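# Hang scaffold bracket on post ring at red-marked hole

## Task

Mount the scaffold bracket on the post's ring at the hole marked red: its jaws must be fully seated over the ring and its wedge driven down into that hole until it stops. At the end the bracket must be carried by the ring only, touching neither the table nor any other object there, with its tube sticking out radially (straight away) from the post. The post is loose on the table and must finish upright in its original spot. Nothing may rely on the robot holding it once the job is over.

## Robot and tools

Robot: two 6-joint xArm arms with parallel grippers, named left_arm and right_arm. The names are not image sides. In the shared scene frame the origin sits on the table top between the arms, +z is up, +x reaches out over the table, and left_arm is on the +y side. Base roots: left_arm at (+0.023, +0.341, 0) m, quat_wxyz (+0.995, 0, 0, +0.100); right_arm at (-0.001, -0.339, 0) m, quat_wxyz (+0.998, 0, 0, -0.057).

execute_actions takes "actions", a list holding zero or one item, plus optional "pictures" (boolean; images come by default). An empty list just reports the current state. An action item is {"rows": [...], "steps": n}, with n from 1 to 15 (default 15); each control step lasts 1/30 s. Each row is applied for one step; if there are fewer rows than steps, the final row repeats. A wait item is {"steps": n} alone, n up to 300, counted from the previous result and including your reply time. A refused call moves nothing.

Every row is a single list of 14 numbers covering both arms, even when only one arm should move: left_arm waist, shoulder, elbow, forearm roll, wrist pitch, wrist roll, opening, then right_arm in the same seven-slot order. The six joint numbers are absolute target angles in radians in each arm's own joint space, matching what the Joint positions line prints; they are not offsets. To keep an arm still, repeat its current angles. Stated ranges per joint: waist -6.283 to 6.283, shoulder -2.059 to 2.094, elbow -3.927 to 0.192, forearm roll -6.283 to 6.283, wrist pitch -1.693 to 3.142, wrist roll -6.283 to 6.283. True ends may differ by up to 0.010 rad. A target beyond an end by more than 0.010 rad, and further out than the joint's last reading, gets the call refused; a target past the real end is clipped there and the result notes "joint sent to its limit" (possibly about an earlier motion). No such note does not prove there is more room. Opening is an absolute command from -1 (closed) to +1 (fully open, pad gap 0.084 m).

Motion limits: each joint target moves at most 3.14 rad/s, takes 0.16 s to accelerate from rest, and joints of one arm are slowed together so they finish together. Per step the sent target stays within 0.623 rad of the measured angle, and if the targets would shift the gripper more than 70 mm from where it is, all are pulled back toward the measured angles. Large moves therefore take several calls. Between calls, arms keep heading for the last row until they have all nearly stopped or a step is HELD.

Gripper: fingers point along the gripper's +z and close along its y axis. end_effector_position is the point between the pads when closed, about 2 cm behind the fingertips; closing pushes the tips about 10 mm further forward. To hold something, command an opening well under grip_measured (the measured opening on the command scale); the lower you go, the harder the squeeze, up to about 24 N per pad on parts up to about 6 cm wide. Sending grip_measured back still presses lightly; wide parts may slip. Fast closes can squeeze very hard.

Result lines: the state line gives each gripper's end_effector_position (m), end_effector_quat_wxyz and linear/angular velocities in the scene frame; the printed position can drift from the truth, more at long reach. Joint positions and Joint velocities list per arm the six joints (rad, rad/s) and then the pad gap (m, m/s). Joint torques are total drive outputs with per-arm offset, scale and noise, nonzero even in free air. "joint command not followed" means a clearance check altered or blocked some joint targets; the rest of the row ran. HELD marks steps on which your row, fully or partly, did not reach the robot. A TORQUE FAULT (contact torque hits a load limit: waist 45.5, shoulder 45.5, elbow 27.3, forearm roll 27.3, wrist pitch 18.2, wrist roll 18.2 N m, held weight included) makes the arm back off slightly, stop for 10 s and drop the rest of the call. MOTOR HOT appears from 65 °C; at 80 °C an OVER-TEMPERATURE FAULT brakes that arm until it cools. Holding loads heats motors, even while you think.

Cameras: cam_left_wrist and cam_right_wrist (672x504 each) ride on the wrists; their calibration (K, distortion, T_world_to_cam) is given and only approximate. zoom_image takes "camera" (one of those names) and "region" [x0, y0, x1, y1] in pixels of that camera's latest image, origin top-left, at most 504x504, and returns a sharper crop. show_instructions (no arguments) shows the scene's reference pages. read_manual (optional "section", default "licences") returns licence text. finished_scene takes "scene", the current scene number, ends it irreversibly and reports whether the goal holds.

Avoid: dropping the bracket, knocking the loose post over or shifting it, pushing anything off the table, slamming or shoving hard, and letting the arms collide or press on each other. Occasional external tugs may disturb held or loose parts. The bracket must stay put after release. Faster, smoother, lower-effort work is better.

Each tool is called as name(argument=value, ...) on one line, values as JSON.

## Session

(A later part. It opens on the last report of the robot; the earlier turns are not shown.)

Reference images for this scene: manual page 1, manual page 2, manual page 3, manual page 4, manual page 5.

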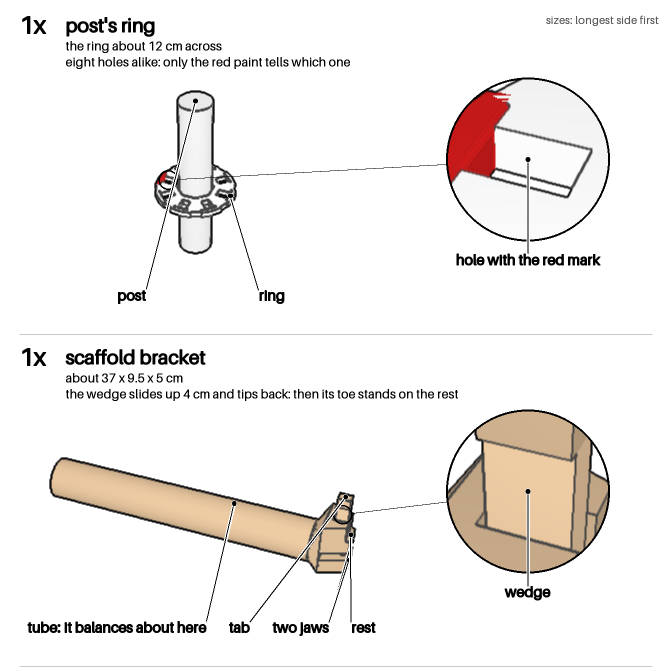

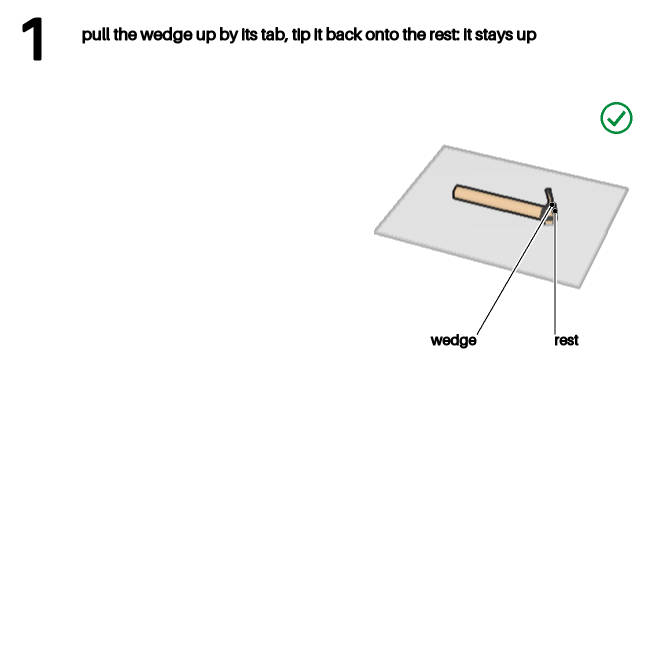

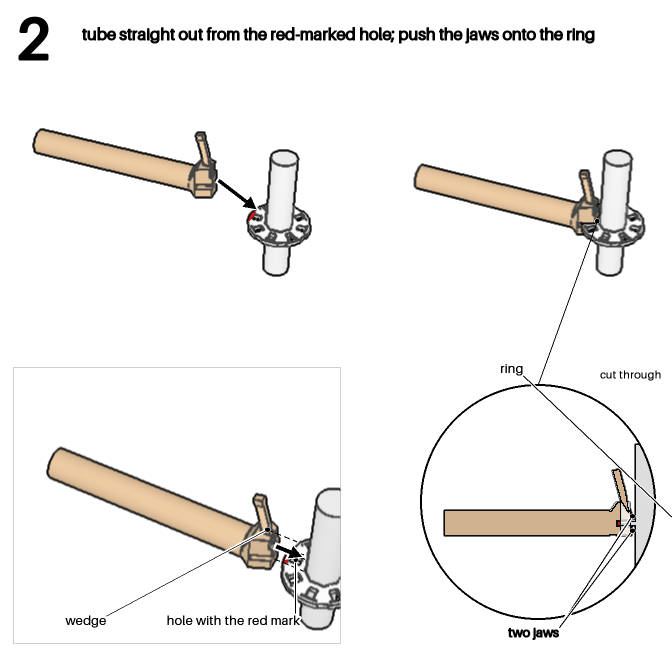

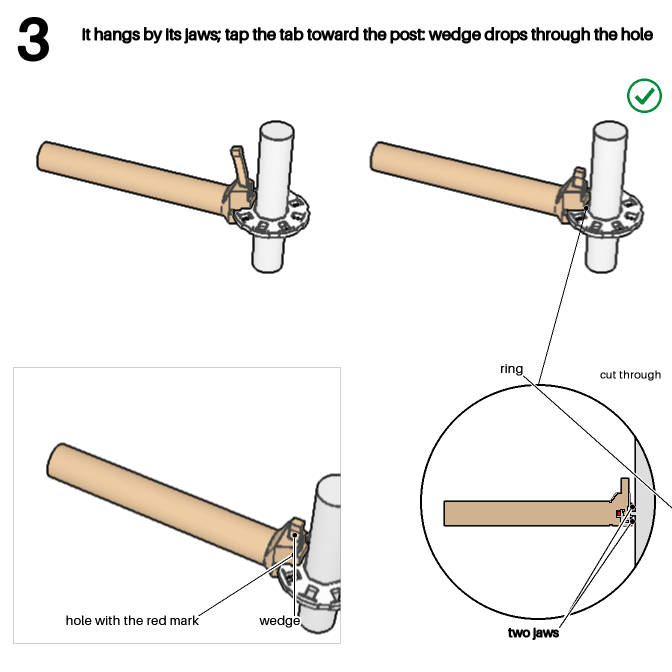

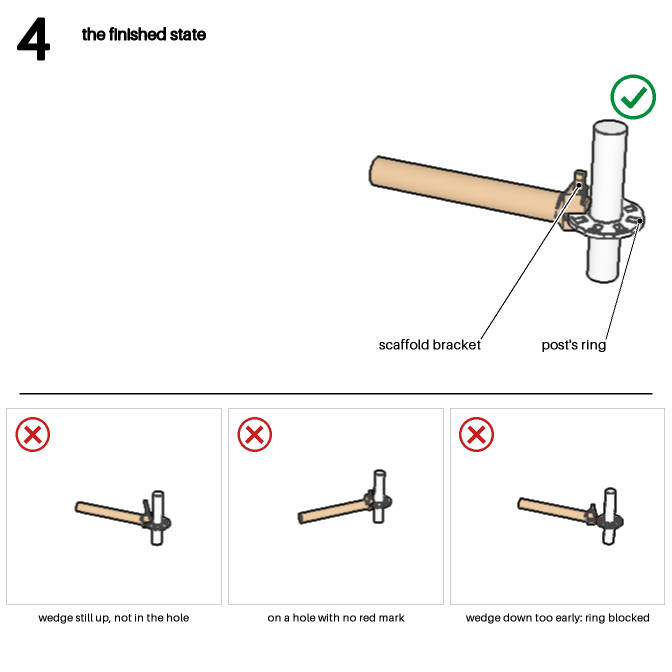

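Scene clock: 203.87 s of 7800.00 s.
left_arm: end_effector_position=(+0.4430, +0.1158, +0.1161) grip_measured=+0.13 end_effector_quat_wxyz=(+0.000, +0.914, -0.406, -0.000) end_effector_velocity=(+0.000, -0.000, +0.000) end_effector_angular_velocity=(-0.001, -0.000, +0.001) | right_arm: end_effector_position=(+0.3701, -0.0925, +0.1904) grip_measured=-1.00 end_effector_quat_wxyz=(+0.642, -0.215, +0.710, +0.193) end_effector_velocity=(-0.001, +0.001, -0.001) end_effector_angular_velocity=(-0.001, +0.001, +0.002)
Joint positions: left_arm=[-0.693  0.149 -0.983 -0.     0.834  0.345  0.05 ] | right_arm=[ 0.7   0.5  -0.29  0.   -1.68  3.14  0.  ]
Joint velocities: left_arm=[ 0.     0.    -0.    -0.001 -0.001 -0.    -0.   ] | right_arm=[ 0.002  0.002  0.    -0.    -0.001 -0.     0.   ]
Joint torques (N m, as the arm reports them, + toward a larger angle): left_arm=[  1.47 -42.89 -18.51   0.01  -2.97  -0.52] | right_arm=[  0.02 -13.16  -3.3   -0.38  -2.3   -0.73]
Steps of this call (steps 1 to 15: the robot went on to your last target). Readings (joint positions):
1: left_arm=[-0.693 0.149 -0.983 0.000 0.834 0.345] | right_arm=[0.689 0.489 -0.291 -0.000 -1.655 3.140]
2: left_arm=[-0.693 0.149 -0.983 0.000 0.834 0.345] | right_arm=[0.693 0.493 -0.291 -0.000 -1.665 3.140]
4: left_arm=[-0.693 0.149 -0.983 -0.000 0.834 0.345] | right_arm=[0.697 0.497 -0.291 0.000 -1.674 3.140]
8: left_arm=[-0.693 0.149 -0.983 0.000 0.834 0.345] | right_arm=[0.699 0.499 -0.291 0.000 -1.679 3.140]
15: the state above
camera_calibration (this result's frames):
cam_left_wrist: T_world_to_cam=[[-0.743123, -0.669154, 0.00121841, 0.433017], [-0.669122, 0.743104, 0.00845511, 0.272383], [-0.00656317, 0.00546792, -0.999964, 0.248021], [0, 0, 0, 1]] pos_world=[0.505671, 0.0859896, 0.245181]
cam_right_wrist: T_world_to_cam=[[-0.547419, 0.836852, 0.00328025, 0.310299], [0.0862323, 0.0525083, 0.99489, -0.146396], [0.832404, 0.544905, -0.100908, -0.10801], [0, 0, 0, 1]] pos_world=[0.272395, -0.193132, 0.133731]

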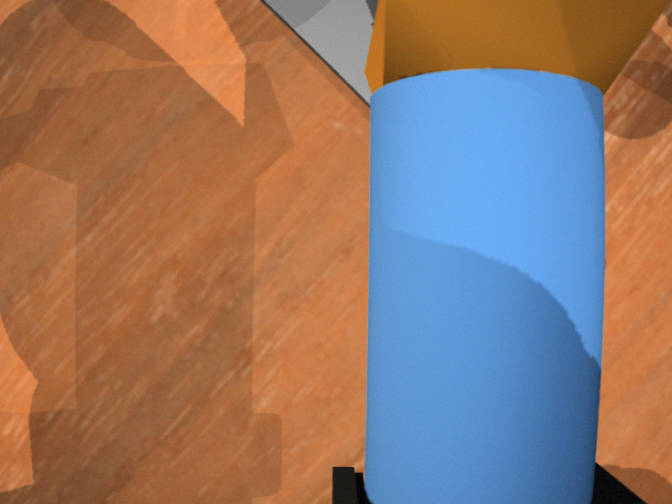

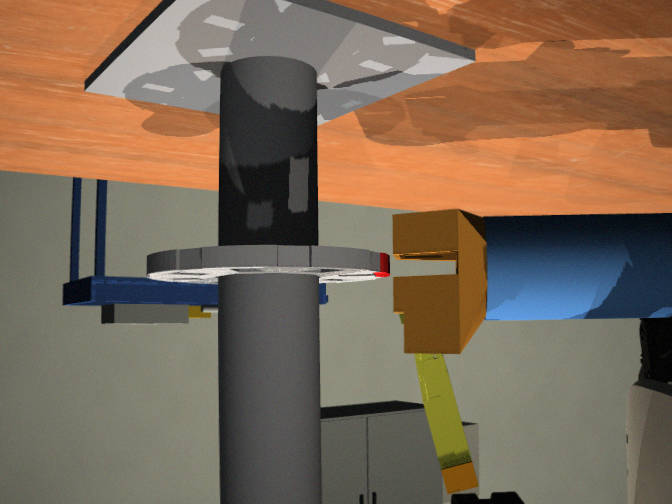

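execute_actions(actions=[{"rows":[[-0.6932,0.151,-0.9831,0,0.8321,0.3451,-1,0.7,0.5,-0.29,0,-1.68,3.14,-1],[-0.6932,0.1529,-0.9831,0,0.8302,0.3451,-1,0.7,0.5,-0.29,0,-1.68,3.14,-1],[-0.6932,0.1529,-0.9831,0,0.8302,0.3451,-1,0.7,0.5,-0.29,0,-1.68,3.14,-1],[-0.6932,0.1529,-0.9831,0,0.8302,0.3451,-1,0.7,0.5,-0.29,0,-1.68,3.14,-1],[-0.6939,0.1559,-0.987,0,0.8311,0.3444,-1,0.7,0.5,-0.29,0,-1.68,3.14,-1],[-0.6946,0.1589,-0.991,0,0.8321,0.3437,-1,0.7,0.5,-0.29,0,-1.68,3.14,-1],[-0.6954,0.1619,-0.9949,0,0.833,0.3429,-1,0.7,0.5,-0.29,0,-1.68,3.14,-1],[-0.6961,0.1648,-0.9989,0,0.8341,0.3422,-1,0.7,0.5,-0.29,0,-1.68,3.14,-1],[-0.6968,0.1678,-1.0028,0,0.835,0.3415,-1,0.7,0.5,-0.29,0,-1.68,3.14,-1],[-0.6975,0.1708,-1.0068,0,0.836,0.3408,-1,0.7,0.5,-0.29,0,-1.68,3.14,-1],[-0.6983,0.1738,-1.0107,0,0.8369,0.34,-1,0.7,0.5,-0.29,0,-1.68,3.14,-1],[-0.699,0.1768,-1.0147,0,0.8379,0.3393,-1,0.7,0.5,-0.29,0,-1.68,3.14,-1]],"steps":15}], pictures=false)

execute_actions(actions=[{"steps":8}])

zoom_image(camera="cam_right_wrist", region=[350,230,470,300])

Scene clock: 210.70 s of 7800.00 s.
left_arm: end_effector_position=(+0.4482, +0.1103, +0.1148) grip_measured=+0.13 end_effector_quat_wxyz=(+0.000, +0.914, -0.406, +0.000) end_effector_velocity=(+0.012, -0.013, +0.001) end_effector_angular_velocity=(-0.001, -0.003, -0.001) | right_arm: end_effector_position=(+0.3700, -0.0924, +0.1902) grip_measured=-1.00 end_effector_quat_wxyz=(+0.642, -0.215, +0.710, +0.193) end_effector_velocity=(-0.000, -0.000, -0.000) end_effector_angular_velocity=(-0.001, +0.002, -0.000)
Joint positions: left_arm=[-0.698  0.173 -1.01  -0.     0.836  0.34   0.05 ] | right_arm=[ 0.7   0.5  -0.29 -0.   -1.68  3.14  0.  ]
Joint velocities: left_arm=[-0.012  0.049 -0.066  0.     0.014 -0.011  0.   ] | right_arm=[ 0.    -0.     0.001  0.     0.001  0.     0.   ]
Joint torques (N m, as the arm reports them, + toward a larger angle): left_arm=[  2.03 -44.32 -18.14  -0.13  -2.81  -0.53] | right_arm=[  0.01 -12.91  -3.35  -0.57  -2.24  -0.79]
Steps of this call (steps 1 to 15: the robot went on to your last target; steps 16 to 90: nothing new was sent; then 3.33 s passed at rest; steps 91 to 105: all 15 steps of this action). Readings (joint positions):
91: left_arm=[-0.693 0.149 -0.983 0.000 0.834 0.345] | right_arm=[0.700 0.500 -0.290 0.000 -1.680 3.140]
92: left_arm=[-0.693 0.149 -0.983 0.000 0.834 0.345] | right_arm=[0.700 0.500 -0.290 0.000 -1.680 3.140]
94: left_arm=[-0.693 0.151 -0.983 -0.000 0.832 0.345] | right_arm=[0.700 0.500 -0.290 0.000 -1.680 3.140]
98: left_arm=[-0.694 0.156 -0.987 0.000 0.832 0.344] | right_arm=[0.700 0.500 -0.290 -0.000 -1.680 3.140]
105: the state above

Scene clock: 210.97 s of 7800.00 s.
left_arm: end_effector_position=(+0.4487, +0.1096, +0.1145) grip_measured=+0.13 end_effector_quat_wxyz=(-0.000, +0.914, -0.406, -0.000) end_effector_velocity=(+0.001, -0.001, +0.001) end_effector_angular_velocity=(-0.003, -0.002, +0.002) | right_arm: end_effector_position=(+0.3700, -0.0924, +0.1902) grip_measured=-1.00 end_effector_quat_wxyz=(+0.642, -0.215, +0.710, +0.193) end_effector_velocity=(-0.000, -0.001, -0.001) end_effector_angular_velocity=(-0.002, +0.003, -0.001)
Joint positions: left_arm=[-0.699  0.177 -1.014  0.     0.838  0.339  0.05 ] | right_arm=[ 0.7   0.5  -0.29  0.   -1.68  3.14  0.  ]
Joint velocities: left_arm=[-0.     0.001 -0.003 -0.002 -0.001 -0.001  0.   ] | right_arm=[-0.001  0.001  0.002 -0.     0.     0.     0.   ]
Joint torques (N m, as the arm reports them, + toward a larger angle): left_arm=[  1.44 -43.99 -18.48  -0.03  -2.91  -0.56] | right_arm=[  0.16 -13.32  -3.14  -0.59  -2.21  -0.67]
Steps of this call (steps 1 to 8: the robot went on to your last target). Readings (joint positions):
1: left_arm=[-0.699 0.174 -1.012 -0.000 0.837 0.340] | right_arm=[0.700 0.500 -0.290 0.000 -1.680 3.140]
2: left_arm=[-0.699 0.175 -1.013 -0.000 0.837 0.340] | right_arm=[0.700 0.500 -0.290 0.000 -1.680 3.140]
4: left_arm=[-0.699 0.176 -1.014 -0.000 0.838 0.339] | right_arm=[0.700 0.500 -0.290 0.000 -1.680 3.140]
8: the state above
camera_calibration (this result's frames):
cam_left_wrist: T_world_to_cam=[[-0.743106, -0.669172, 0.00132859, 0.433104], [-0.669138, 0.743086, 0.00878521, 0.28086], [-0.00686608, 0.00563933, -0.999961, 0.246598], [0, 0, 0, 1]] pos_world=[0.511469, 0.0797278, 0.243545]
cam_right_wrist: T_world_to_cam=[[-0.547714, 0.836659, 0.0032859, 0.310238], [0.0865162, 0.05273, 0.994854, -0.146306], [0.832181, 0.545179, -0.101266, -0.107774], [0, 0, 0, 1]] pos_world=[0.272267, -0.193093, 0.133619]

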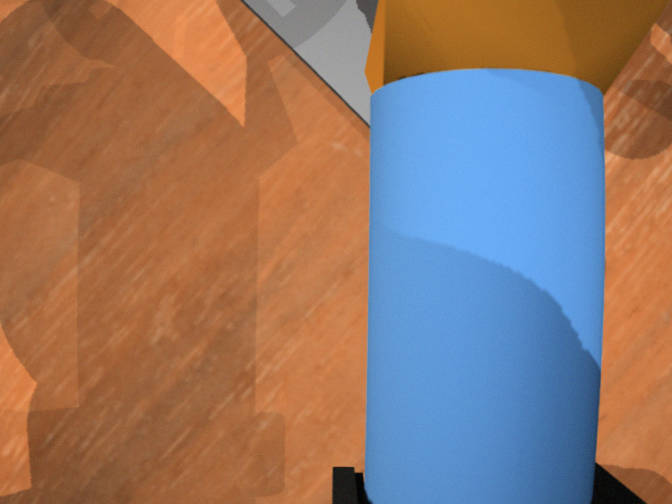

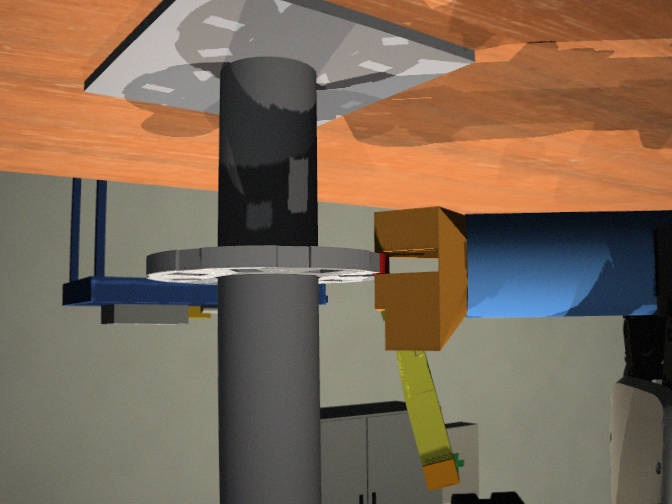

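Region (350, 230, 470, 300) of cam_right_wrist's 672x504 image, scaled by 4.200, with more detail than that image has; it fills the top 294 rows of this view, and the rest is white.

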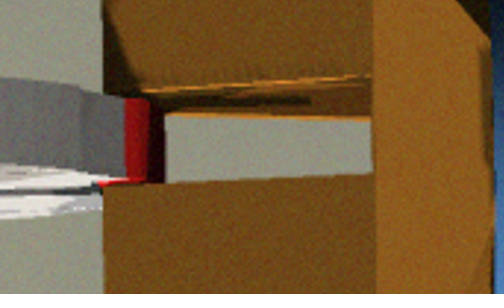

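execute_actions(actions=[{"rows":[[-0.7001,0.1815,-1.0212,0,0.8397,0.3382,-1,0.7,0.5,-0.29,0,-1.68,3.14,-1],[-0.7012,0.1862,-1.0277,0,0.8415,0.3371,-1,0.7,0.5,-0.29,0,-1.68,3.14,-1],[-0.7023,0.1909,-1.0342,0,0.8433,0.336,-1,0.7,0.5,-0.29,0,-1.68,3.14,-1],[-0.7034,0.1956,-1.0407,0,0.8451,0.3349,-1,0.7,0.5,-0.29,0,-1.68,3.14,-1],[-0.7045,0.2003,-1.0471,0,0.8468,0.3338,-1,0.7,0.5,-0.29,0,-1.68,3.14,-1],[-0.7056,0.205,-1.0536,0,0.8486,0.3327,-1,0.7,0.5,-0.29,0,-1.68,3.14,-1],[-0.7067,0.2097,-1.0601,0,0.8504,0.3316,-1,0.7,0.5,-0.29,0,-1.68,3.14,-1],[-0.7078,0.2143,-1.0666,0,0.8523,0.3305,-1,0.7,0.5,-0.29,0,-1.68,3.14,-1],[-0.7089,0.219,-1.0731,0,0.8541,0.3294,-1,0.7,0.5,-0.29,0,-1.68,3.14,-1],[-0.71,0.2237,-1.0796,0,0.8559,0.3283,-1,0.7,0.5,-0.29,0,-1.68,3.14,-1],[-0.7111,0.2284,-1.0861,0,0.8577,0.3272,-1,0.7,0.5,-0.29,0,-1.68,3.14,-1],[-0.7122,0.2331,-1.0925,0,0.8594,0.3261,-1,0.7,0.5,-0.29,0,-1.68,3.14,-1],[-0.7133,0.2378,-1.099,0,0.8612,0.325,-1,0.7,0.5,-0.29,0,-1.68,3.14,-1],[-0.7144,0.2425,-1.1055,0,0.863,0.3239,-1,0.7,0.5,-0.29,0,-1.68,3.14,-1],[-0.7155,0.2472,-1.112,0,0.8648,0.3228,-1,0.7,0.5,-0.29,0,-1.68,3.14,-1]]}], pictures=false)

execute_actions(actions=[{"steps":12}])

Scene clock: 216.33 s of 7800.00 s.
left_arm: end_effector_position=(+0.4611, +0.0958, +0.1150) grip_measured=+0.13 end_effector_quat_wxyz=(+0.000, +0.914, -0.406, +0.000) end_effector_velocity=(+0.031, -0.036, -0.001) end_effector_angular_velocity=(+0.002, +0.002, -0.003) | right_arm: end_effector_position=(+0.3700, -0.0924, +0.1902) grip_measured=-1.00 end_effector_quat_wxyz=(+0.642, -0.215, +0.710, +0.193) end_effector_velocity=(-0.000, +0.000, -0.000) end_effector_angular_velocity=(-0.000, +0.000, +0.001)
Joint positions: left_arm=[-0.711  0.229 -1.087 -0.     0.858  0.327  0.05 ] | right_arm=[ 0.7   0.5  -0.29  0.   -1.68  3.14  0.  ]
Joint velocities: left_arm=[-0.034  0.14  -0.192  0.002  0.054 -0.032 -0.   ] | right_arm=[ 0.001  0.     0.     0.    -0.001 -0.     0.   ]
Joint torques (N m, as the arm reports them, + toward a larger angle): left_arm=[  1.97 -45.69 -18.76   0.06  -2.93  -0.5 ] | right_arm=[ -0.12 -13.11  -3.21  -0.57  -2.27  -0.8 ]
Steps of this call (steps 1 to 15: the robot went on to your last target; steps 16 to 90: nothing new was sent; then 1.87 s passed at rest; steps 91 to 105: all 15 steps of this action). Readings (joint positions):
91: left_arm=[-0.699 0.177 -1.015 0.000 0.838 0.339] | right_arm=[0.700 0.500 -0.290 0.000 -1.680 3.140]
92: left_arm=[-0.699 0.177 -1.015 0.000 0.838 0.339] | right_arm=[0.700 0.500 -0.290 -0.000 -1.680 3.140]
94: left_arm=[-0.700 0.181 -1.021 0.000 0.840 0.338] | right_arm=[0.700 0.500 -0.290 0.000 -1.680 3.140]
98: left_arm=[-0.704 0.197 -1.042 -0.000 0.845 0.335] | right_arm=[0.700 0.500 -0.290 0.000 -1.680 3.140]
105: the state above

Scene clock: 216.73 s of 7800.00 s.
left_arm: end_effector_position=(+0.4647, +0.0916, +0.1145) grip_measured=+0.13 end_effector_quat_wxyz=(-0.000, +0.914, -0.406, -0.001) end_effector_velocity=(+0.000, -0.001, -0.000) end_effector_angular_velocity=(+0.000, -0.000, -0.001) | right_arm: end_effector_position=(+0.3700, -0.0924, +0.1902) grip_measured=-1.00 end_effector_quat_wxyz=(+0.642, -0.215, +0.710, +0.193) end_effector_velocity=(+0.000, -0.000, +0.000) end_effector_angular_velocity=(+0.000, -0.001, -0.001)
Joint positions: left_arm=[-0.715  0.247 -1.111  0.     0.866  0.323  0.05 ] | right_arm=[ 0.7   0.5  -0.29 -0.   -1.68  3.14  0.  ]
Joint velocities: left_arm=[-0.001  0.002 -0.002  0.     0.    -0.    -0.   ] | right_arm=[-0.001 -0.001 -0.    -0.     0.    -0.     0.   ]
Joint torques (N m, as the arm reports them, + toward a larger angle): left_arm=[  0.66 -46.81 -20.05  -0.23  -3.9   -0.54] | right_arm=[ -0.07 -13.1   -3.1   -0.55  -2.26  -0.76]
Steps of this call (steps 1 to 12: the robot went on to your last target). Readings (joint positions):
1: left_arm=[-0.712 0.234 -1.093 -0.000 0.859 0.326] | right_arm=[0.700 0.500 -0.290 -0.000 -1.680 3.140]
2: left_arm=[-0.713 0.238 -1.099 -0.000 0.861 0.325] | right_arm=[0.700 0.500 -0.290 0.000 -1.680 3.140]
4: left_arm=[-0.715 0.243 -1.107 -0.000 0.863 0.324] | right_arm=[0.700 0.500 -0.290 0.000 -1.680 3.140]
8: left_arm=[-0.715 0.247 -1.110 0.000 0.865 0.323] | right_arm=[0.700 0.500 -0.290 -0.000 -1.680 3.140]
12: the state above
camera_calibration (this result's frames):
cam_left_wrist: T_world_to_cam=[[-0.742974, -0.669318, 0.00178995, 0.432809], [-0.669268, 0.742947, 0.0104631, 0.304811], [-0.00833297, 0.00657585, -0.999944, 0.247415], [0, 0, 0, 1]] pos_world=[0.527628, 0.061601, 0.243437]
cam_right_wrist: T_world_to_cam=[[-0.547714, 0.836659, 0.00328597, 0.310238], [0.0865159, 0.0527298, 0.994854, -0.146306], [0.832181, 0.545179, -0.101265, -0.107774], [0, 0, 0, 1]] pos_world=[0.272267, -0.193093, 0.13362]

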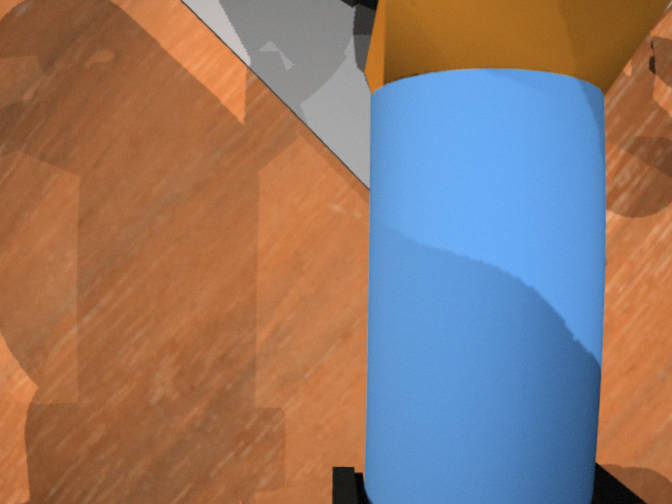

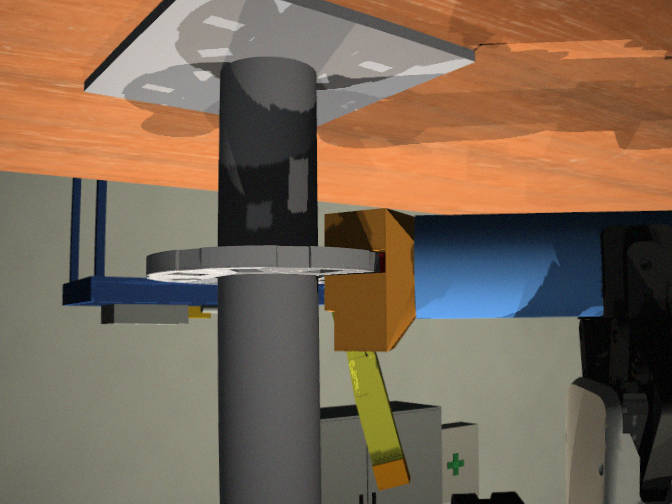

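execute_actions(actions=[{"rows":[[-0.7155,0.2472,-1.112,0,0.8648,0.3228,-0.3,0.7,0.5,-0.29,0,-1.68,3.14,-1],[-0.7155,0.2472,-1.112,0,0.8648,0.3228,0,0.7,0.5,-0.29,0,-1.68,3.14,-1],[-0.7155,0.2472,-1.112,0,0.8648,0.3228,0.06,0.7,0.5,-0.29,0,-1.68,3.14,-1],[-0.7155,0.248,-1.112,0,0.864,0.3228,0.1,0.7,0.5,-0.29,0,-1.68,3.14,-1],[-0.7155,0.249,-1.112,0,0.863,0.3228,0.12,0.7,0.5,-0.29,0,-1.68,3.14,-1],[-0.7155,0.25,-1.112,0,0.862,0.3228,0.14,0.7,0.5,-0.29,0,-1.68,3.14,-1],[-0.7155,0.251,-1.112,0,0.861,0.3228,0.15,0.7,0.5,-0.29,0,-1.68,3.14,-1],[-0.7155,0.252,-1.112,0,0.86,0.3228,0.16,0.7,0.5,-0.29,0,-1.68,3.14,-1],[-0.7155,0.253,-1.112,0,0.859,0.3228,0.17,0.7,0.5,-0.29,0,-1.68,3.14,-1],[-0.7155,0.253,-1.112,0,0.859,0.3228,0.18,0.7,0.5,-0.29,0,-1.68,3.14,-1],[-0.7155,0.253,-1.112,0,0.859,0.3228,0.2,0.7,0.5,-0.29,0,-1.68,3.14,-1],[-0.7155,0.253,-1.112,0,0.859,0.3228,0.22,0.7,0.5,-0.29,0,-1.68,3.14,-1],[-0.7155,0.253,-1.112,0,0.859,0.3228,0.25,0.7,0.5,-0.29,0,-1.68,3.14,-1],[-0.7155,0.253,-1.112,0,0.859,0.3228,0.35,0.7,0.5,-0.29,0,-1.68,3.14,-1],[-0.7155,0.253,-1.112,0,0.859,0.3228,0.6,0.7,0.5,-0.29,0,-1.68,3.14,-1]]}], pictures=false)

execute_actions(actions=[{"rows":[[-0.7155,0.25,-1.112,0,0.862,0.3228,0.6,0.7,0.45,-0.29,0,-1.68,3.14,-1],[-0.7155,0.24,-1.118,0,0.878,0.3228,0.6,0.7,0.42,-0.29,0,-1.68,3.14,-1],[-0.7155,0.225,-1.13,0,0.905,0.3228,0.6,0.7,0.4,-0.3,0,-1.68,3.14,-1],[-0.7155,0.21,-1.143,0,0.933,0.3228,0.6,0.7,0.4,-0.3,0,-1.68,3.14,-1],[-0.7155,0.195,-1.158,0,0.963,0.3228,0.6,0.7,0.4,-0.3,0,-1.68,3.14,-1],[-0.7155,0.18,-1.175,0,0.995,0.3228,0.6,0.7,0.4,-0.3,0,-1.68,3.14,-1],[-0.7155,0.165,-1.193,0,1.028,0.3228,0.6,0.7,0.4,-0.3,0,-1.68,3.14,-1],[-0.7155,0.15,-1.2131,0,1.0631,0.3228,0.6,0.7,0.4,-0.3,0,-1.68,3.14,-1]],"steps":13}], pictures=false)

execute_actions(actions=[{"rows":[[-0.72,0.14,-1.195,0,1.0,0.318,-1,0.7,0.4,-0.3,0,-1.68,3.14,-1],[-0.727,0.13,-1.175,0,0.94,0.311,-1,0.7,0.4,-0.3,0,-1.68,3.14,-1],[-0.734,0.118,-1.15,0,0.865,0.304,-1,0.7,0.4,-0.3,0,-1.68,3.14,-1],[-0.741,0.105,-1.127,0,0.79,0.297,-1,0.7,0.4,-0.3,0,-1.68,3.14,-1],[-0.7482,0.0928,-1.1031,0,0.7103,0.29,-1,0.7,0.4,-0.3,0,-1.68,3.14,-1]],"steps":15}])

Scene clock: 229.27 s of 7800.00 s.
left_arm: end_effector_position=(+0.4699, +0.0884, +0.1185) grip_measured=+0.31 end_effector_quat_wxyz=(+0.001, +0.914, -0.406, +0.008) end_effector_velocity=(-0.026, +0.015, -0.037) end_effector_angular_velocity=(+0.047, +0.084, +0.001) | right_arm: end_effector_position=(+0.3700, -0.0924, +0.1902) grip_measured=-1.00 end_effector_quat_wxyz=(+0.642, -0.215, +0.710, +0.193) end_effector_velocity=(+0.000, -0.000, -0.001) end_effector_angular_velocity=(-0.001, +0.001, +0.000)
Joint positions: left_arm=[-0.716  0.248 -1.12  -0.     0.856  0.323  0.057] | right_arm=[ 0.7   0.5  -0.29  0.   -1.68  3.14  0.  ]
Joint velocities: left_arm=[ 0.     0.029  0.055 -0.     0.013  0.     0.156] | right_arm=[-0.     0.001 -0.    -0.     0.001 -0.     0.   ]
Joint torques (N m, as the arm reports them, + toward a larger angle): left_arm=[  1.2  -32.7  -12.58   0.01  -1.45  -0.48] | right_arm=[  0.04 -13.08  -3.17  -0.45  -2.28  -0.78]
Steps of this call (steps 1 to 30: the robot went on to your last target; steps 31 to 90: nothing new was sent; then 9.03 s passed at rest; steps 91 to 105: all 15 steps of this action). Readings (joint positions):
91: left_arm=[-0.716 0.247 -1.112 -0.000 0.865 0.323] | right_arm=[0.700 0.500 -0.290 0.000 -1.680 3.140]
92: left_arm=[-0.716 0.247 -1.112 -0.000 0.865 0.323] | right_arm=[0.700 0.500 -0.290 0.000 -1.680 3.140]
94: left_arm=[-0.716 0.247 -1.112 -0.000 0.865 0.323] | right_arm=[0.700 0.500 -0.290 -0.000 -1.680 3.140]
98: left_arm=[-0.715 0.248 -1.112 0.000 0.863 0.323] | right_arm=[0.700 0.500 -0.290 -0.000 -1.680 3.140]
105: the state above

Scene clock: 229.70 s of 7800.00 s.
left_arm: end_effector_position=(+0.4681, +0.0894, +0.1867) grip_measured=+0.59 end_effector_quat_wxyz=(+0.001, +0.914, -0.406, +0.006) end_effector_velocity=(-0.002, +0.001, +0.122) end_effector_angular_velocity=(-0.011, -0.019, -0.000) | right_arm: end_effector_position=(+0.3766, -0.0880, +0.2372) grip_measured=-1.00 end_effector_quat_wxyz=(+0.680, -0.204, +0.674, +0.205) end_effector_velocity=(+0.000, +0.000, +0.004) end_effector_angular_velocity=(+0.004, -0.007, -0.000)
Joint positions: left_arm=[-0.715  0.155 -1.208 -0.     1.04   0.323  0.069] | right_arm=[ 0.7    0.401 -0.3    0.    -1.68   3.14   0.   ]
Joint velocities: left_arm=[-0.001 -0.147 -0.167 -0.001  0.292 -0.     0.   ] | right_arm=[ 0.    -0.01   0.001  0.     0.001 -0.001  0.   ]
Joint torques (N m, as the arm reports them, + toward a larger angle): left_arm=[  1.24 -21.35  -8.83   0.1   -1.22  -0.53] | right_arm=[ -0.1  -12.85  -4.55  -0.62  -2.21  -0.77]
Steps of this call (steps 1 to 13: all 13 steps of this action). Readings (joint positions):
1: left_arm=[-0.716 0.249 -1.118 -0.000 0.857 0.323] | right_arm=[0.700 0.500 -0.290 -0.000 -1.680 3.140]
2: left_arm=[-0.716 0.250 -1.116 -0.000 0.858 0.323] | right_arm=[0.700 0.497 -0.290 -0.000 -1.680 3.140]
4: left_arm=[-0.716 0.246 -1.116 -0.000 0.868 0.323] | right_arm=[0.700 0.469 -0.289 0.000 -1.680 3.140]
8: left_arm=[-0.716 0.210 -1.146 0.000 0.937 0.323] | right_arm=[0.700 0.412 -0.299 -0.000 -1.680 3.140]
13: the state above

Scene clock: 230.20 s of 7800.00 s.
left_arm: end_effector_position=(+0.4986, +0.0515, +0.2105) grip_measured=-1.00 end_effector_quat_wxyz=(+0.019, +0.904, -0.402, +0.146) end_effector_velocity=(+0.006, -0.005, +0.002) end_effector_angular_velocity=(-0.030, -0.045, +0.004) | right_arm: end_effector_position=(+0.3768, -0.0879, +0.2380) grip_measured=-1.00 end_effector_quat_wxyz=(+0.680, -0.204, +0.674, +0.205) end_effector_velocity=(+0.000, -0.001, +0.000) end_effector_angular_velocity=(-0.000, -0.001, -0.002)
Joint positions: left_arm=[-0.748  0.094 -1.105 -0.     0.716  0.291  0.   ] | right_arm=[ 0.7   0.4  -0.3   0.   -1.68  3.14  0.  ]
Joint velocities: left_arm=[-0.002 -0.005  0.025 -0.    -0.074 -0.007  0.   ] | right_arm=[-0.002 -0.     0.     0.    -0.001 -0.001  0.   ]
Joint torques (N m, as the arm reports them, + toward a larger angle): left_arm=[  1.59 -31.14 -13.82   0.04  -2.33  -0.49] | right_arm=[  0.08 -12.91  -4.59  -0.48  -2.04  -0.78]
Steps of this call (steps 1 to 15: all 15 steps of this action). Readings (joint positions):
1: left_arm=[-0.715 0.152 -1.211 -0.000 1.048 0.323] | right_arm=[0.700 0.401 -0.300 0.000 -1.680 3.140]
2: left_arm=[-0.716 0.150 -1.211 -0.000 1.049 0.322] | right_arm=[0.700 0.401 -0.300 0.000 -1.680 3.140]
4: left_arm=[-0.719 0.144 -1.197 0.000 1.014 0.319] | right_arm=[0.700 0.401 -0.300 0.000 -1.680 3.140]
8: left_arm=[-0.736 0.116 -1.143 0.000 0.845 0.303] | right_arm=[0.700 0.400 -0.300 0.000 -1.680 3.140]
15: the state above
camera_calibration (this result's frames):
cam_left_wrist: T_world_to_cam=[[-0.732819, -0.675421, -0.0823606, 0.443983], [-0.635834, 0.722858, -0.27054, 0.399736], [0.242263, -0.145889, -0.959179, 0.218251], [0, 0, 0, 1]] pos_world=[0.52665, 0.0427633, 0.354053]
cam_right_wrist: T_world_to_cam=[[-0.548046, 0.836439, 0.00398735, 0.309967], [-0.00489004, -0.00797087, 0.999956, -0.166747], [0.836434, 0.548003, 0.00845862, -0.13851], [0, 0, 0, 1]] pos_world=[0.284916, -0.184694, 0.166676]

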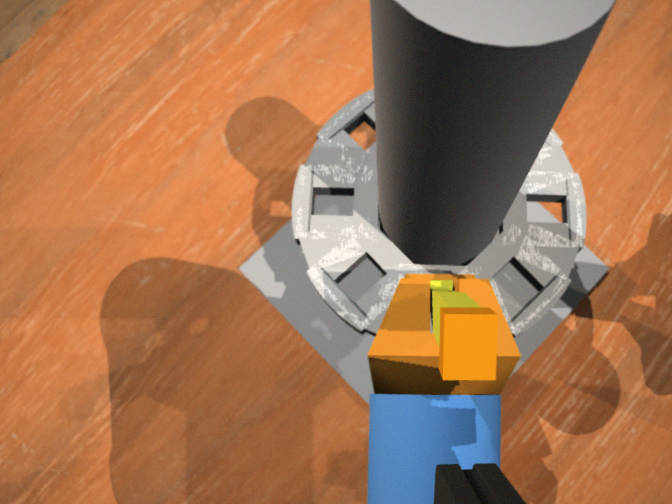

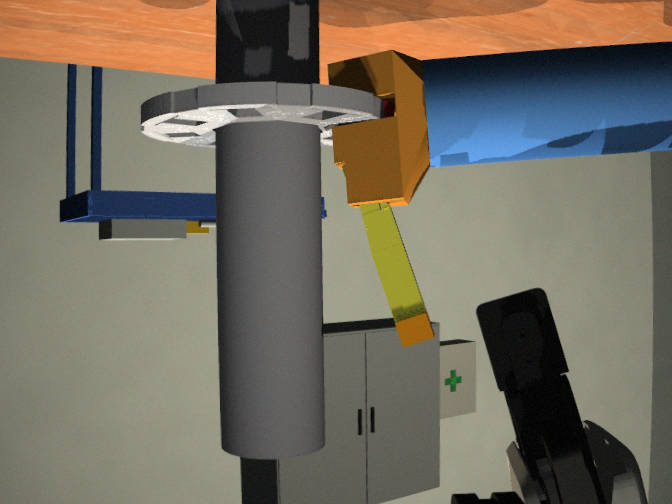

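execute_actions(actions=[{"rows":[[-0.7495,0.1012,-1.114,0,0.7128,0.289,-1,0.7,0.4,-0.3,0,-1.68,3.14,-1],[-0.7507,0.1096,-1.1248,0,0.7152,0.2875,-1,0.7,0.4,-0.3,0,-1.68,3.14,-1],[-0.752,0.118,-1.1357,0,0.7177,0.286,-1,0.7,0.4,-0.3,0,-1.68,3.14,-1],[-0.7532,0.1265,-1.1466,0,0.7201,0.285,-1,0.7,0.4,-0.3,0,-1.68,3.14,-1],[-0.7545,0.1349,-1.1575,0,0.7226,0.2837,-1,0.7,0.4,-0.3,0,-1.68,3.14,-1],[-0.7558,0.1433,-1.1683,0,0.725,0.2824,-1,0.7,0.4,-0.3,0,-1.68,3.14,-1],[-0.757,0.1517,-1.1792,0,0.7275,0.281,-1,0.7,0.4,-0.3,0,-1.68,3.14,-1],[-0.7583,0.1602,-1.1901,0,0.7299,0.28,-1,0.7,0.4,-0.3,0,-1.68,3.14,-1],[-0.7595,0.1686,-1.201,0,0.7324,0.2786,-1,0.7,0.4,-0.3,0,-1.68,3.14,-1],[-0.7608,0.177,-1.2118,0,0.7348,0.2773,-1,0.7,0.4,-0.3,0,-1.68,3.14,-1],[-0.762,0.1854,-1.2227,0,0.7373,0.276,-1,0.7,0.4,-0.3,0,-1.68,3.14,-1],[-0.7633,0.1938,-1.2336,0,0.7398,0.275,-1,0.7,0.4,-0.3,0,-1.68,3.14,-1],[-0.7646,0.2023,-1.2445,0,0.7422,0.2735,-1,0.7,0.4,-0.3,0,-1.68,3.14,-1],[-0.7658,0.2107,-1.2553,0,0.7446,0.272,-1,0.7,0.4,-0.3,0,-1.68,3.14,-1],[-0.7671,0.2191,-1.2662,0,0.7471,0.271,-1,0.7,0.4,-0.3,0,-1.68,3.14,-1]]}], pictures=false)

execute_actions(actions=[{"steps":15}])

Scene clock: 237.43 s of 7800.00 s.
left_arm: end_effector_position=(+0.5190, +0.0293, +0.2114) grip_measured=-1.00 end_effector_quat_wxyz=(+0.021, +0.903, -0.402, +0.148) end_effector_velocity=(+0.052, -0.059, -0.002) end_effector_angular_velocity=(-0.009, +0.006, -0.001) | right_arm: end_effector_position=(+0.3768, -0.0879, +0.2380) grip_measured=-1.00 end_effector_quat_wxyz=(+0.680, -0.204, +0.674, +0.205) end_effector_velocity=(+0.000, -0.000, -0.000) end_effector_angular_velocity=(-0.001, +0.001, -0.001)
Joint positions: left_arm=[-0.762  0.185 -1.223  0.     0.737  0.276  0.   ] | right_arm=[ 0.7   0.4  -0.3   0.   -1.68  3.14  0.  ]
Joint velocities: left_arm=[-0.038  0.251 -0.324  0.001  0.073 -0.039  0.   ] | right_arm=[-0.001  0.     0.001 -0.     0.    -0.     0.   ]
Joint torques (N m, as the arm reports them, + toward a larger angle): left_arm=[  0.89 -33.9  -14.26  -0.08  -2.16  -0.37] | right_arm=[ -0.06 -13.01  -4.54  -0.49  -2.05  -0.76]
Steps of this call (steps 1 to 15: the robot went on to your last target; steps 16 to 90: nothing new was sent; then 3.73 s passed at rest; steps 91 to 105: all 15 steps of this action). Readings (joint positions):
91: left_arm=[-0.748 0.093 -1.103 0.000 0.710 0.290] | right_arm=[0.700 0.400 -0.300 0.000 -1.680 3.140]
92: left_arm=[-0.748 0.094 -1.104 0.000 0.711 0.290] | right_arm=[0.700 0.400 -0.300 0.000 -1.680 3.140]
94: left_arm=[-0.749 0.101 -1.114 0.000 0.713 0.289] | right_arm=[0.700 0.400 -0.300 -0.000 -1.680 3.140]
98: left_arm=[-0.753 0.128 -1.148 -0.000 0.720 0.285] | right_arm=[0.700 0.400 -0.300 0.000 -1.680 3.140]
105: the state above

Scene clock: 237.93 s of 7800.00 s.
left_arm: end_effector_position=(+0.5260, +0.0214, +0.2112) grip_measured=-1.00 end_effector_quat_wxyz=(+0.022, +0.903, -0.402, +0.148) end_effector_velocity=(-0.000, -0.001, -0.001) end_effector_angular_velocity=(+0.001, +0.001, -0.003) | right_arm: end_effector_position=(+0.3768, -0.0879, +0.2380) grip_measured=-1.00 end_effector_quat_wxyz=(+0.680, -0.204, +0.674, +0.205) end_effector_velocity=(-0.000, +0.000, -0.000) end_effector_angular_velocity=(-0.001, +0.001, +0.001)
Joint positions: left_arm=[-0.767  0.219 -1.266  0.     0.747  0.271  0.   ] | right_arm=[ 0.7   0.4  -0.3   0.   -1.68  3.14  0.  ]
Joint velocities: left_arm=[-0.002  0.002 -0.001  0.001  0.001  0.001  0.   ] | right_arm=[ 0.001  0.001  0.     0.     0.    -0.     0.   ]
Joint torques (N m, as the arm reports them, + toward a larger angle): left_arm=[  1.51 -35.05 -13.78   0.12  -1.98  -0.49] | right_arm=[ -0.08 -13.14  -4.46  -0.65  -1.97  -0.77]
Steps of this call (steps 1 to 15: the robot went on to your last target). Readings (joint positions):
1: left_arm=[-0.763 0.194 -1.233 0.000 0.740 0.275] | right_arm=[0.700 0.400 -0.300 -0.000 -1.680 3.140]
2: left_arm=[-0.764 0.202 -1.243 0.000 0.742 0.274] | right_arm=[0.700 0.400 -0.300 0.000 -1.680 3.140]
4: left_arm=[-0.766 0.212 -1.256 -0.000 0.745 0.272] | right_arm=[0.700 0.400 -0.300 0.000 -1.680 3.140]
8: left_arm=[-0.767 0.218 -1.264 -0.000 0.747 0.271] | right_arm=[0.700 0.400 -0.300 -0.000 -1.680 3.140]
15: the state above
camera_calibration (this result's frames):
cam_left_wrist: T_world_to_cam=[[-0.733136, -0.675573, -0.0781817, 0.443083], [-0.635078, 0.721206, -0.276655, 0.440031], [0.243286, -0.153175, -0.957784, 0.207201], [0, 0, 0, 1]] pos_world=[0.553885, 0.0137197, 0.354831]
cam_right_wrist: T_world_to_cam=[[-0.548047, 0.836438, 0.00398793, 0.309967], [-0.00497315, -0.00802603, 0.999955, -0.166761], [0.836432, 0.548003, 0.00855837, -0.138541], [0, 0, 0, 1]] pos_world=[0.284927, -0.184685, 0.166703]

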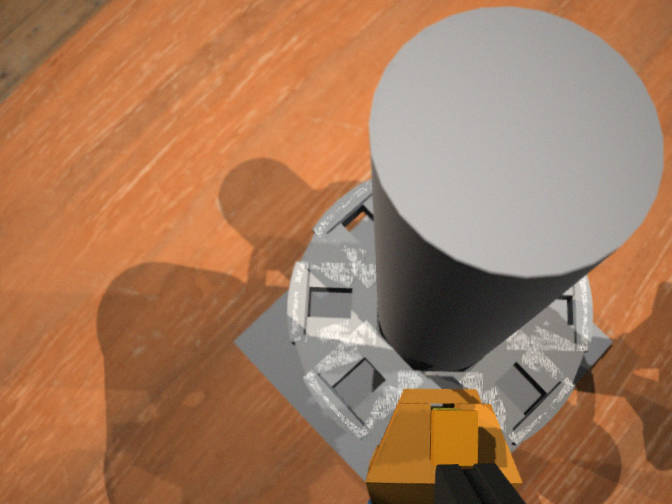

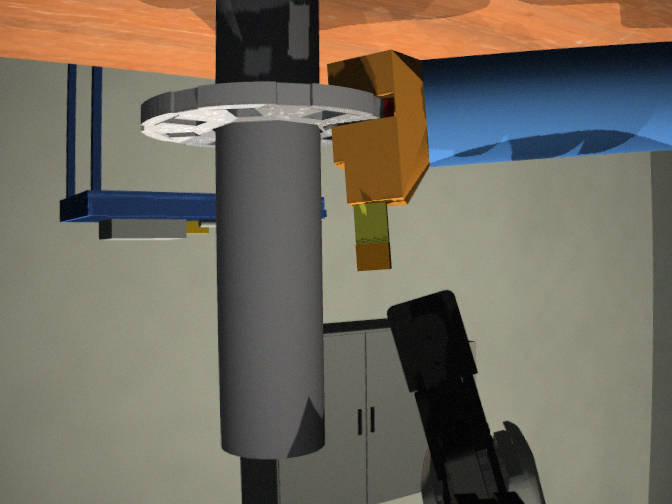

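execute_actions(actions=[{"rows":[[-0.7685,0.23,-1.281,0,0.751,0.27,-1,0.7,0.4,-0.3,0,-1.68,3.14,-1],[-0.77,0.2405,-1.2954,0,0.7549,0.268,-1,0.7,0.4,-0.3,0,-1.68,3.14,-1],[-0.7715,0.2512,-1.31,0,0.7588,0.267,-1,0.7,0.4,-0.3,0,-1.68,3.14,-1],[-0.773,0.262,-1.3247,0,0.7627,0.265,-1,0.7,0.4,-0.3,0,-1.68,3.14,-1],[-0.7744,0.2726,-1.3393,0,0.7667,0.264,-1,0.7,0.4,-0.3,0,-1.68,3.14,-1],[-0.7758,0.2833,-1.3539,0,0.7706,0.2625,-1,0.7,0.4,-0.3,0,-1.68,3.14,-1],[-0.7758,0.2853,-1.351,0,0.7657,0.2625,-1,0.7,0.4,-0.3,0,-1.68,3.14,-1],[-0.7758,0.2872,-1.3481,0,0.7609,0.2625,-1,0.7,0.4,-0.3,0,-1.68,3.14,-1],[-0.7758,0.2892,-1.3452,0,0.756,0.2625,-1,0.7,0.4,-0.3,0,-1.68,3.14,-1],[-0.7758,0.2911,-1.3423,0,0.7512,0.2625,-1,0.7,0.4,-0.3,0,-1.68,3.14,-1],[-0.7758,0.2931,-1.3394,0,0.7463,0.2625,-1,0.7,0.4,-0.3,0,-1.68,3.14,-1],[-0.7758,0.295,-1.3365,0,0.7415,0.2625,-1,0.7,0.4,-0.3,0,-1.68,3.14,-1],[-0.7758,0.297,-1.3336,0,0.7366,0.2625,-1,0.7,0.4,-0.3,0,-1.68,3.14,-1],[-0.7758,0.298,-1.3321,0,0.7341,0.2625,-1,0.7,0.4,-0.3,0,-1.68,3.14,-1],[-0.7758,0.299,-1.3307,0,0.7317,0.2625,-1,0.7,0.4,-0.3,0,-1.68,3.14,-1]]}], pictures=false)

execute_actions(actions=[{"steps":15}])

Scene clock: 245.40 s of 7800.00 s.
left_arm: end_effector_position=(+0.5390, +0.0069, +0.2010) grip_measured=-1.00 end_effector_quat_wxyz=(+0.023, +0.903, -0.402, +0.147) end_effector_velocity=(+0.000, -0.001, -0.052) end_effector_angular_velocity=(+0.005, +0.009, +0.001) | right_arm: end_effector_position=(+0.3768, -0.0879, +0.2380) grip_measured=-1.00 end_effector_quat_wxyz=(+0.680, -0.204, +0.674, +0.205) end_effector_velocity=(+0.000, -0.000, -0.000) end_effector_angular_velocity=(-0.001, +0.001, -0.001)
Joint positions: left_arm=[-0.776  0.293 -1.337  0.     0.745  0.263  0.   ] | right_arm=[ 0.7   0.4  -0.3   0.   -1.68  3.14  0.  ]
Joint velocities: left_arm=[-0.001  0.064  0.062 -0.    -0.115 -0.002  0.   ] | right_arm=[-0.001  0.001  0.    -0.     0.001  0.     0.   ]
Joint torques (N m, as the arm reports them, + toward a larger angle): left_arm=[  1.45 -37.4  -13.81   0.03  -1.96  -0.49] | right_arm=[ -0.01 -12.93  -4.63  -0.5   -2.03  -0.7 ]
Steps of this call (steps 1 to 15: the robot went on to your last target; steps 16 to 90: nothing new was sent; then 3.97 s passed at rest; steps 91 to 105: all 15 steps of this action). Readings (joint positions):
91: left_arm=[-0.767 0.219 -1.266 0.000 0.747 0.271] | right_arm=[0.700 0.400 -0.300 0.000 -1.680 3.140]
92: left_arm=[-0.767 0.220 -1.268 0.000 0.748 0.271] | right_arm=[0.700 0.400 -0.300 0.000 -1.680 3.140]
94: left_arm=[-0.768 0.229 -1.280 0.000 0.751 0.270] | right_arm=[0.700 0.400 -0.300 0.000 -1.680 3.140]
98: left_arm=[-0.773 0.262 -1.325 -0.000 0.762 0.265] | right_arm=[0.700 0.400 -0.300 0.000 -1.680 3.140]
105: the state above

Scene clock: 245.90 s of 7800.00 s.
left_arm: end_effector_position=(+0.5398, +0.0063, +0.1977) grip_measured=-1.00 end_effector_quat_wxyz=(+0.023, +0.903, -0.402, +0.149) end_effector_velocity=(+0.000, -0.000, -0.001) end_effector_angular_velocity=(-0.000, +0.000, -0.000) | right_arm: end_effector_position=(+0.3768, -0.0879, +0.2380) grip_measured=-1.00 end_effector_quat_wxyz=(+0.680, -0.204, +0.674, +0.205) end_effector_velocity=(-0.000, +0.000, -0.000) end_effector_angular_velocity=(-0.000, +0.001, +0.001)
Joint positions: left_arm=[-0.776  0.297 -1.332  0.     0.732  0.263  0.   ] | right_arm=[ 0.7   0.4  -0.3  -0.   -1.68  3.14  0.  ]
Joint velocities: left_arm=[-0.     0.002  0.    -0.    -0.002 -0.     0.   ] | right_arm=[0.001 0.001 0.    0.    0.    0.    0.   ]
Joint torques (N m, as the arm reports them, + toward a larger angle): left_arm=[  1.4  -24.36 -11.01   0.02  -2.85  -0.59] | right_arm=[  0.09 -12.77  -4.48  -0.52  -2.2   -0.8 ]
Steps of this call (steps 1 to 15: the robot went on to your last target). Readings (joint positions):
1: left_arm=[-0.776 0.295 -1.335 0.000 0.742 0.263] | right_arm=[0.700 0.400 -0.300 -0.000 -1.680 3.140]
2: left_arm=[-0.776 0.296 -1.334 0.000 0.738 0.263] | right_arm=[0.700 0.400 -0.300 0.000 -1.680 3.140]
4: left_arm=[-0.776 0.296 -1.333 0.000 0.735 0.263] | right_arm=[0.700 0.400 -0.300 -0.000 -1.680 3.140]
8: left_arm=[-0.776 0.296 -1.332 0.000 0.733 0.263] | right_arm=[0.700 0.400 -0.300 -0.000 -1.680 3.140]
15: the state above
camera_calibration (this result's frames):
cam_left_wrist: T_world_to_cam=[[-0.73346, -0.675418, -0.0764614, 0.44177], [-0.634373, 0.720574, -0.279899, 0.456242], [0.244145, -0.15679, -0.95698, 0.187978], [0, 0, 0, 1]] pos_world=[0.567554, -0.000904017, 0.341371]
cam_right_wrist: T_world_to_cam=[[-0.548047, 0.836438, 0.00398797, 0.309967], [-0.00497313, -0.00802607, 0.999955, -0.166761], [0.836432, 0.548003, 0.00855838, -0.138541], [0, 0, 0, 1]] pos_world=[0.284927, -0.184685, 0.166703]

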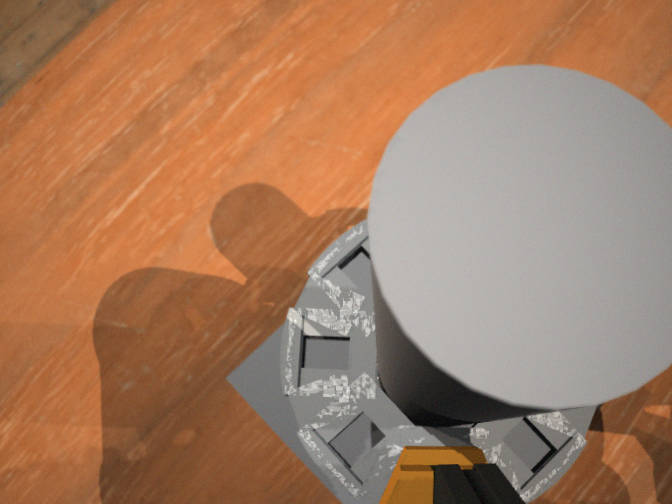

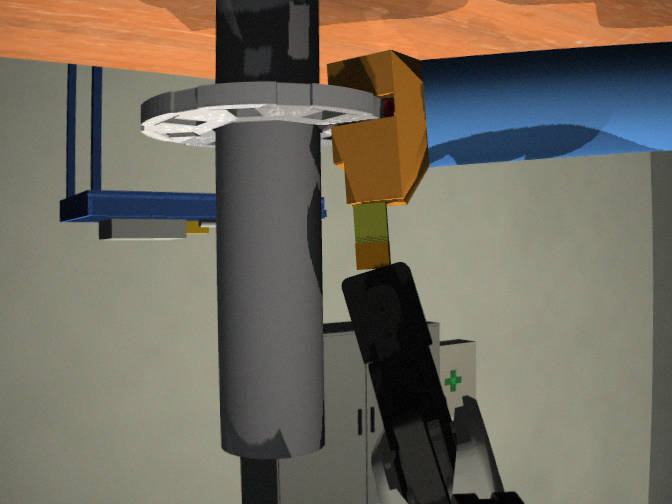

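execute_actions(actions=[{"rows":[[-0.7758,0.294,-1.338,0,0.744,0.2625,-1,0.7,0.4,-0.3,0,-1.68,3.14,-1],[-0.7758,0.289,-1.346,0,0.757,0.2625,-1,0.7,0.4,-0.3,0,-1.68,3.14,-1],[-0.7758,0.2833,-1.3539,0,0.7706,0.2625,-1,0.7,0.4,-0.3,0,-1.68,3.14,-1]],"steps":10}], pictures=false)

execute_actions(actions=[{"rows":[[-0.7482,0.0928,-1.1031,0,0.7103,0.29,-1,0.7,0.4,-0.3,0,-1.68,3.14,-1]],"steps":15}], pictures=false)

execute_actions(actions=[{"rows":[[-0.7155,0.15,-1.2131,0,1.0631,0.3228,0.6,0.7,0.4,-0.3,0,-1.68,3.14,-1]],"steps":15}])

Scene clock: 252.90 s of 7800.00 s.
left_arm: end_effector_position=(+0.5371, +0.0079, +0.2035) grip_measured=-1.00 end_effector_quat_wxyz=(+0.022, +0.904, -0.402, +0.141) end_effector_velocity=(+0.016, -0.009, +0.057) end_effector_angular_velocity=(-0.047, -0.075, +0.000) | right_arm: end_effector_position=(+0.3768, -0.0879, +0.2380) grip_measured=-1.00 end_effector_quat_wxyz=(+0.680, -0.204, +0.674, +0.205) end_effector_velocity=(+0.000, +0.000, +0.001) end_effector_angular_velocity=(+0.001, -0.001, +0.000)
Joint positions: left_arm=[-0.776  0.29  -1.346 -0.     0.769  0.262  0.   ] | right_arm=[ 0.7   0.4  -0.3  -0.   -1.68  3.14  0.  ]
Joint velocities: left_arm=[ 0.001 -0.047 -0.066  0.001  0.025  0.     0.   ] | right_arm=[ 0.    -0.001 -0.001 -0.    -0.     0.     0.   ]
Joint torques (N m, as the arm reports them, + toward a larger angle): left_arm=[  1.44 -36.32 -13.21   0.08  -1.79  -0.48] | right_arm=[  0.04 -12.87  -4.45  -0.58  -2.2   -0.78]
Steps of this call (steps 1 to 15: the robot went on to your last target; steps 16 to 90: nothing new was sent; then 3.67 s passed at rest; steps 91 to 100: all 10 steps of this action). Readings (joint positions):
91: left_arm=[-0.776 0.299 -1.331 -0.000 0.732 0.262] | right_arm=[0.700 0.400 -0.300 -0.000 -1.680 3.140]
92: left_arm=[-0.776 0.298 -1.332 -0.000 0.733 0.262] | right_arm=[0.700 0.400 -0.300 -0.000 -1.680 3.140]
94: left_arm=[-0.776 0.297 -1.336 -0.000 0.743 0.262] | right_arm=[0.700 0.400 -0.300 0.000 -1.680 3.140]
98: left_arm=[-0.776 0.293 -1.342 -0.000 0.766 0.262] | right_arm=[0.700 0.400 -0.300 0.000 -1.680 3.140]
100: the state above

Scene clock: 253.40 s of 7800.00 s.
left_arm: end_effector_position=(+0.4992, +0.0507, +0.2107) grip_measured=-1.00 end_effector_quat_wxyz=(+0.019, +0.903, -0.402, +0.148) end_effector_velocity=(-0.002, +0.001, +0.000) end_effector_angular_velocity=(-0.001, -0.001, -0.000) | right_arm: end_effector_position=(+0.3768, -0.0879, +0.2380) grip_measured=-1.00 end_effector_quat_wxyz=(+0.680, -0.204, +0.674, +0.205) end_effector_velocity=(-0.001, +0.000, -0.000) end_effector_angular_velocity=(-0.001, +0.001, +0.001)
Joint positions: left_arm=[-0.749  0.095 -1.105 -0.     0.711  0.29   0.   ] | right_arm=[ 0.7   0.4  -0.3  -0.   -1.68  3.14  0.  ]
Joint velocities: left_arm=[ 0.    -0.009  0.012 -0.001 -0.004  0.001  0.   ] | right_arm=[ 0.001  0.     0.001 -0.     0.    -0.     0.   ]
Joint torques (N m, as the arm reports them, + toward a larger angle): left_arm=[  1.37 -31.65 -13.82   0.01  -2.    -0.54] | right_arm=[  0.14 -12.94  -4.59  -0.58  -2.14  -0.68]
Steps of this call (steps 1 to 15: all 15 steps of this action). Readings (joint positions):
1: left_arm=[-0.776 0.289 -1.348 -0.000 0.770 0.263] | right_arm=[0.700 0.400 -0.300 0.000 -1.680 3.140]
2: left_arm=[-0.776 0.285 -1.346 -0.000 0.768 0.263] | right_arm=[0.700 0.400 -0.300 0.000 -1.680 3.140]
4: left_arm=[-0.771 0.247 -1.298 -0.000 0.754 0.269] | right_arm=[0.700 0.400 -0.300 -0.000 -1.680 3.140]
8: left_arm=[-0.752 0.121 -1.140 0.000 0.720 0.286] | right_arm=[0.700 0.400 -0.300 -0.000 -1.680 3.140]
15: the state above

Scene clock: 253.90 s of 7800.00 s.
left_arm: end_effector_position=(+0.4655, +0.0907, +0.1902) grip_measured=+0.59 end_effector_quat_wxyz=(+0.000, +0.914, -0.406, +0.001) end_effector_velocity=(-0.004, +0.002, +0.001) end_effector_angular_velocity=(+0.011, +0.020, -0.003) | right_arm: end_effector_position=(+0.3768, -0.0879, +0.2380) grip_measured=-1.00 end_effector_quat_wxyz=(+0.680, -0.204, +0.674, +0.205) end_effector_velocity=(-0.001, +0.000, -0.000) end_effector_angular_velocity=(-0.001, +0.001, +0.002)
Joint positions: left_arm=[-0.716  0.15  -1.213 -0.     1.061  0.323  0.069] | right_arm=[ 0.7   0.4  -0.3   0.   -1.68  3.14  0.  ]
Joint velocities: left_arm=[-0.001  0.001 -0.009 -0.001  0.03   0.003  0.001] | right_arm=[ 0.002 -0.001  0.001  0.     0.    -0.     0.   ]
Joint torques (N m, as the arm reports them, + toward a larger angle): left_arm=[  1.6  -32.35 -13.26   0.05  -1.44  -0.52] | right_arm=[ -0.05 -13.42  -4.47  -0.71  -2.04  -0.79]
Steps of this call (steps 1 to 15: all 15 steps of this action). Readings (joint positions):
1: left_arm=[-0.748 0.094 -1.104 -0.000 0.711 0.290] | right_arm=[0.700 0.400 -0.300 0.000 -1.680 3.140]
2: left_arm=[-0.748 0.095 -1.106 0.000 0.716 0.290] | right_arm=[0.700 0.400 -0.300 0.000 -1.680 3.140]
4: left_arm=[-0.744 0.105 -1.125 0.000 0.767 0.295] | right_arm=[0.700 0.400 -0.300 0.000 -1.680 3.140]
8: left_arm=[-0.722 0.140 -1.189 0.000 0.983 0.315] | right_arm=[0.700 0.400 -0.300 0.000 -1.680 3.140]
15: the state above
camera_calibration (this result's frames):
cam_left_wrist: T_world_to_cam=[[-0.743189, -0.669081, 0.000488492, 0.433038], [-0.669066, 0.743177, 0.00622932, 0.305968], [-0.00453096, 0.00430273, -0.99998, 0.321561], [0, 0, 0, 1]] pos_world=[0.527999, 0.0609657, 0.319437]
cam_right_wrist: T_world_to_cam=[[-0.548047, 0.836438, 0.00398796, 0.309967], [-0.00497317, -0.00802608, 0.999955, -0.166761], [0.836433, 0.548003, 0.00855842, -0.138541], [0, 0, 0, 1]] pos_world=[0.284927, -0.184685, 0.166703]

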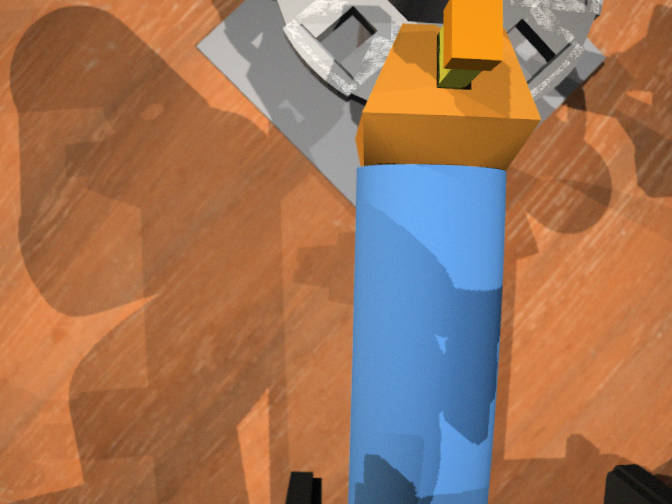

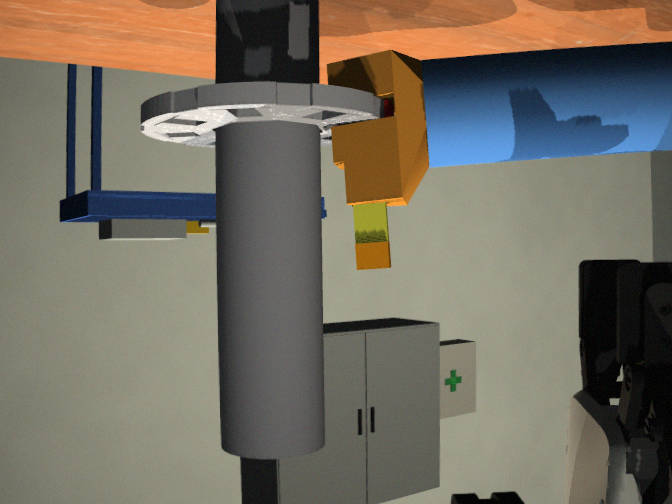

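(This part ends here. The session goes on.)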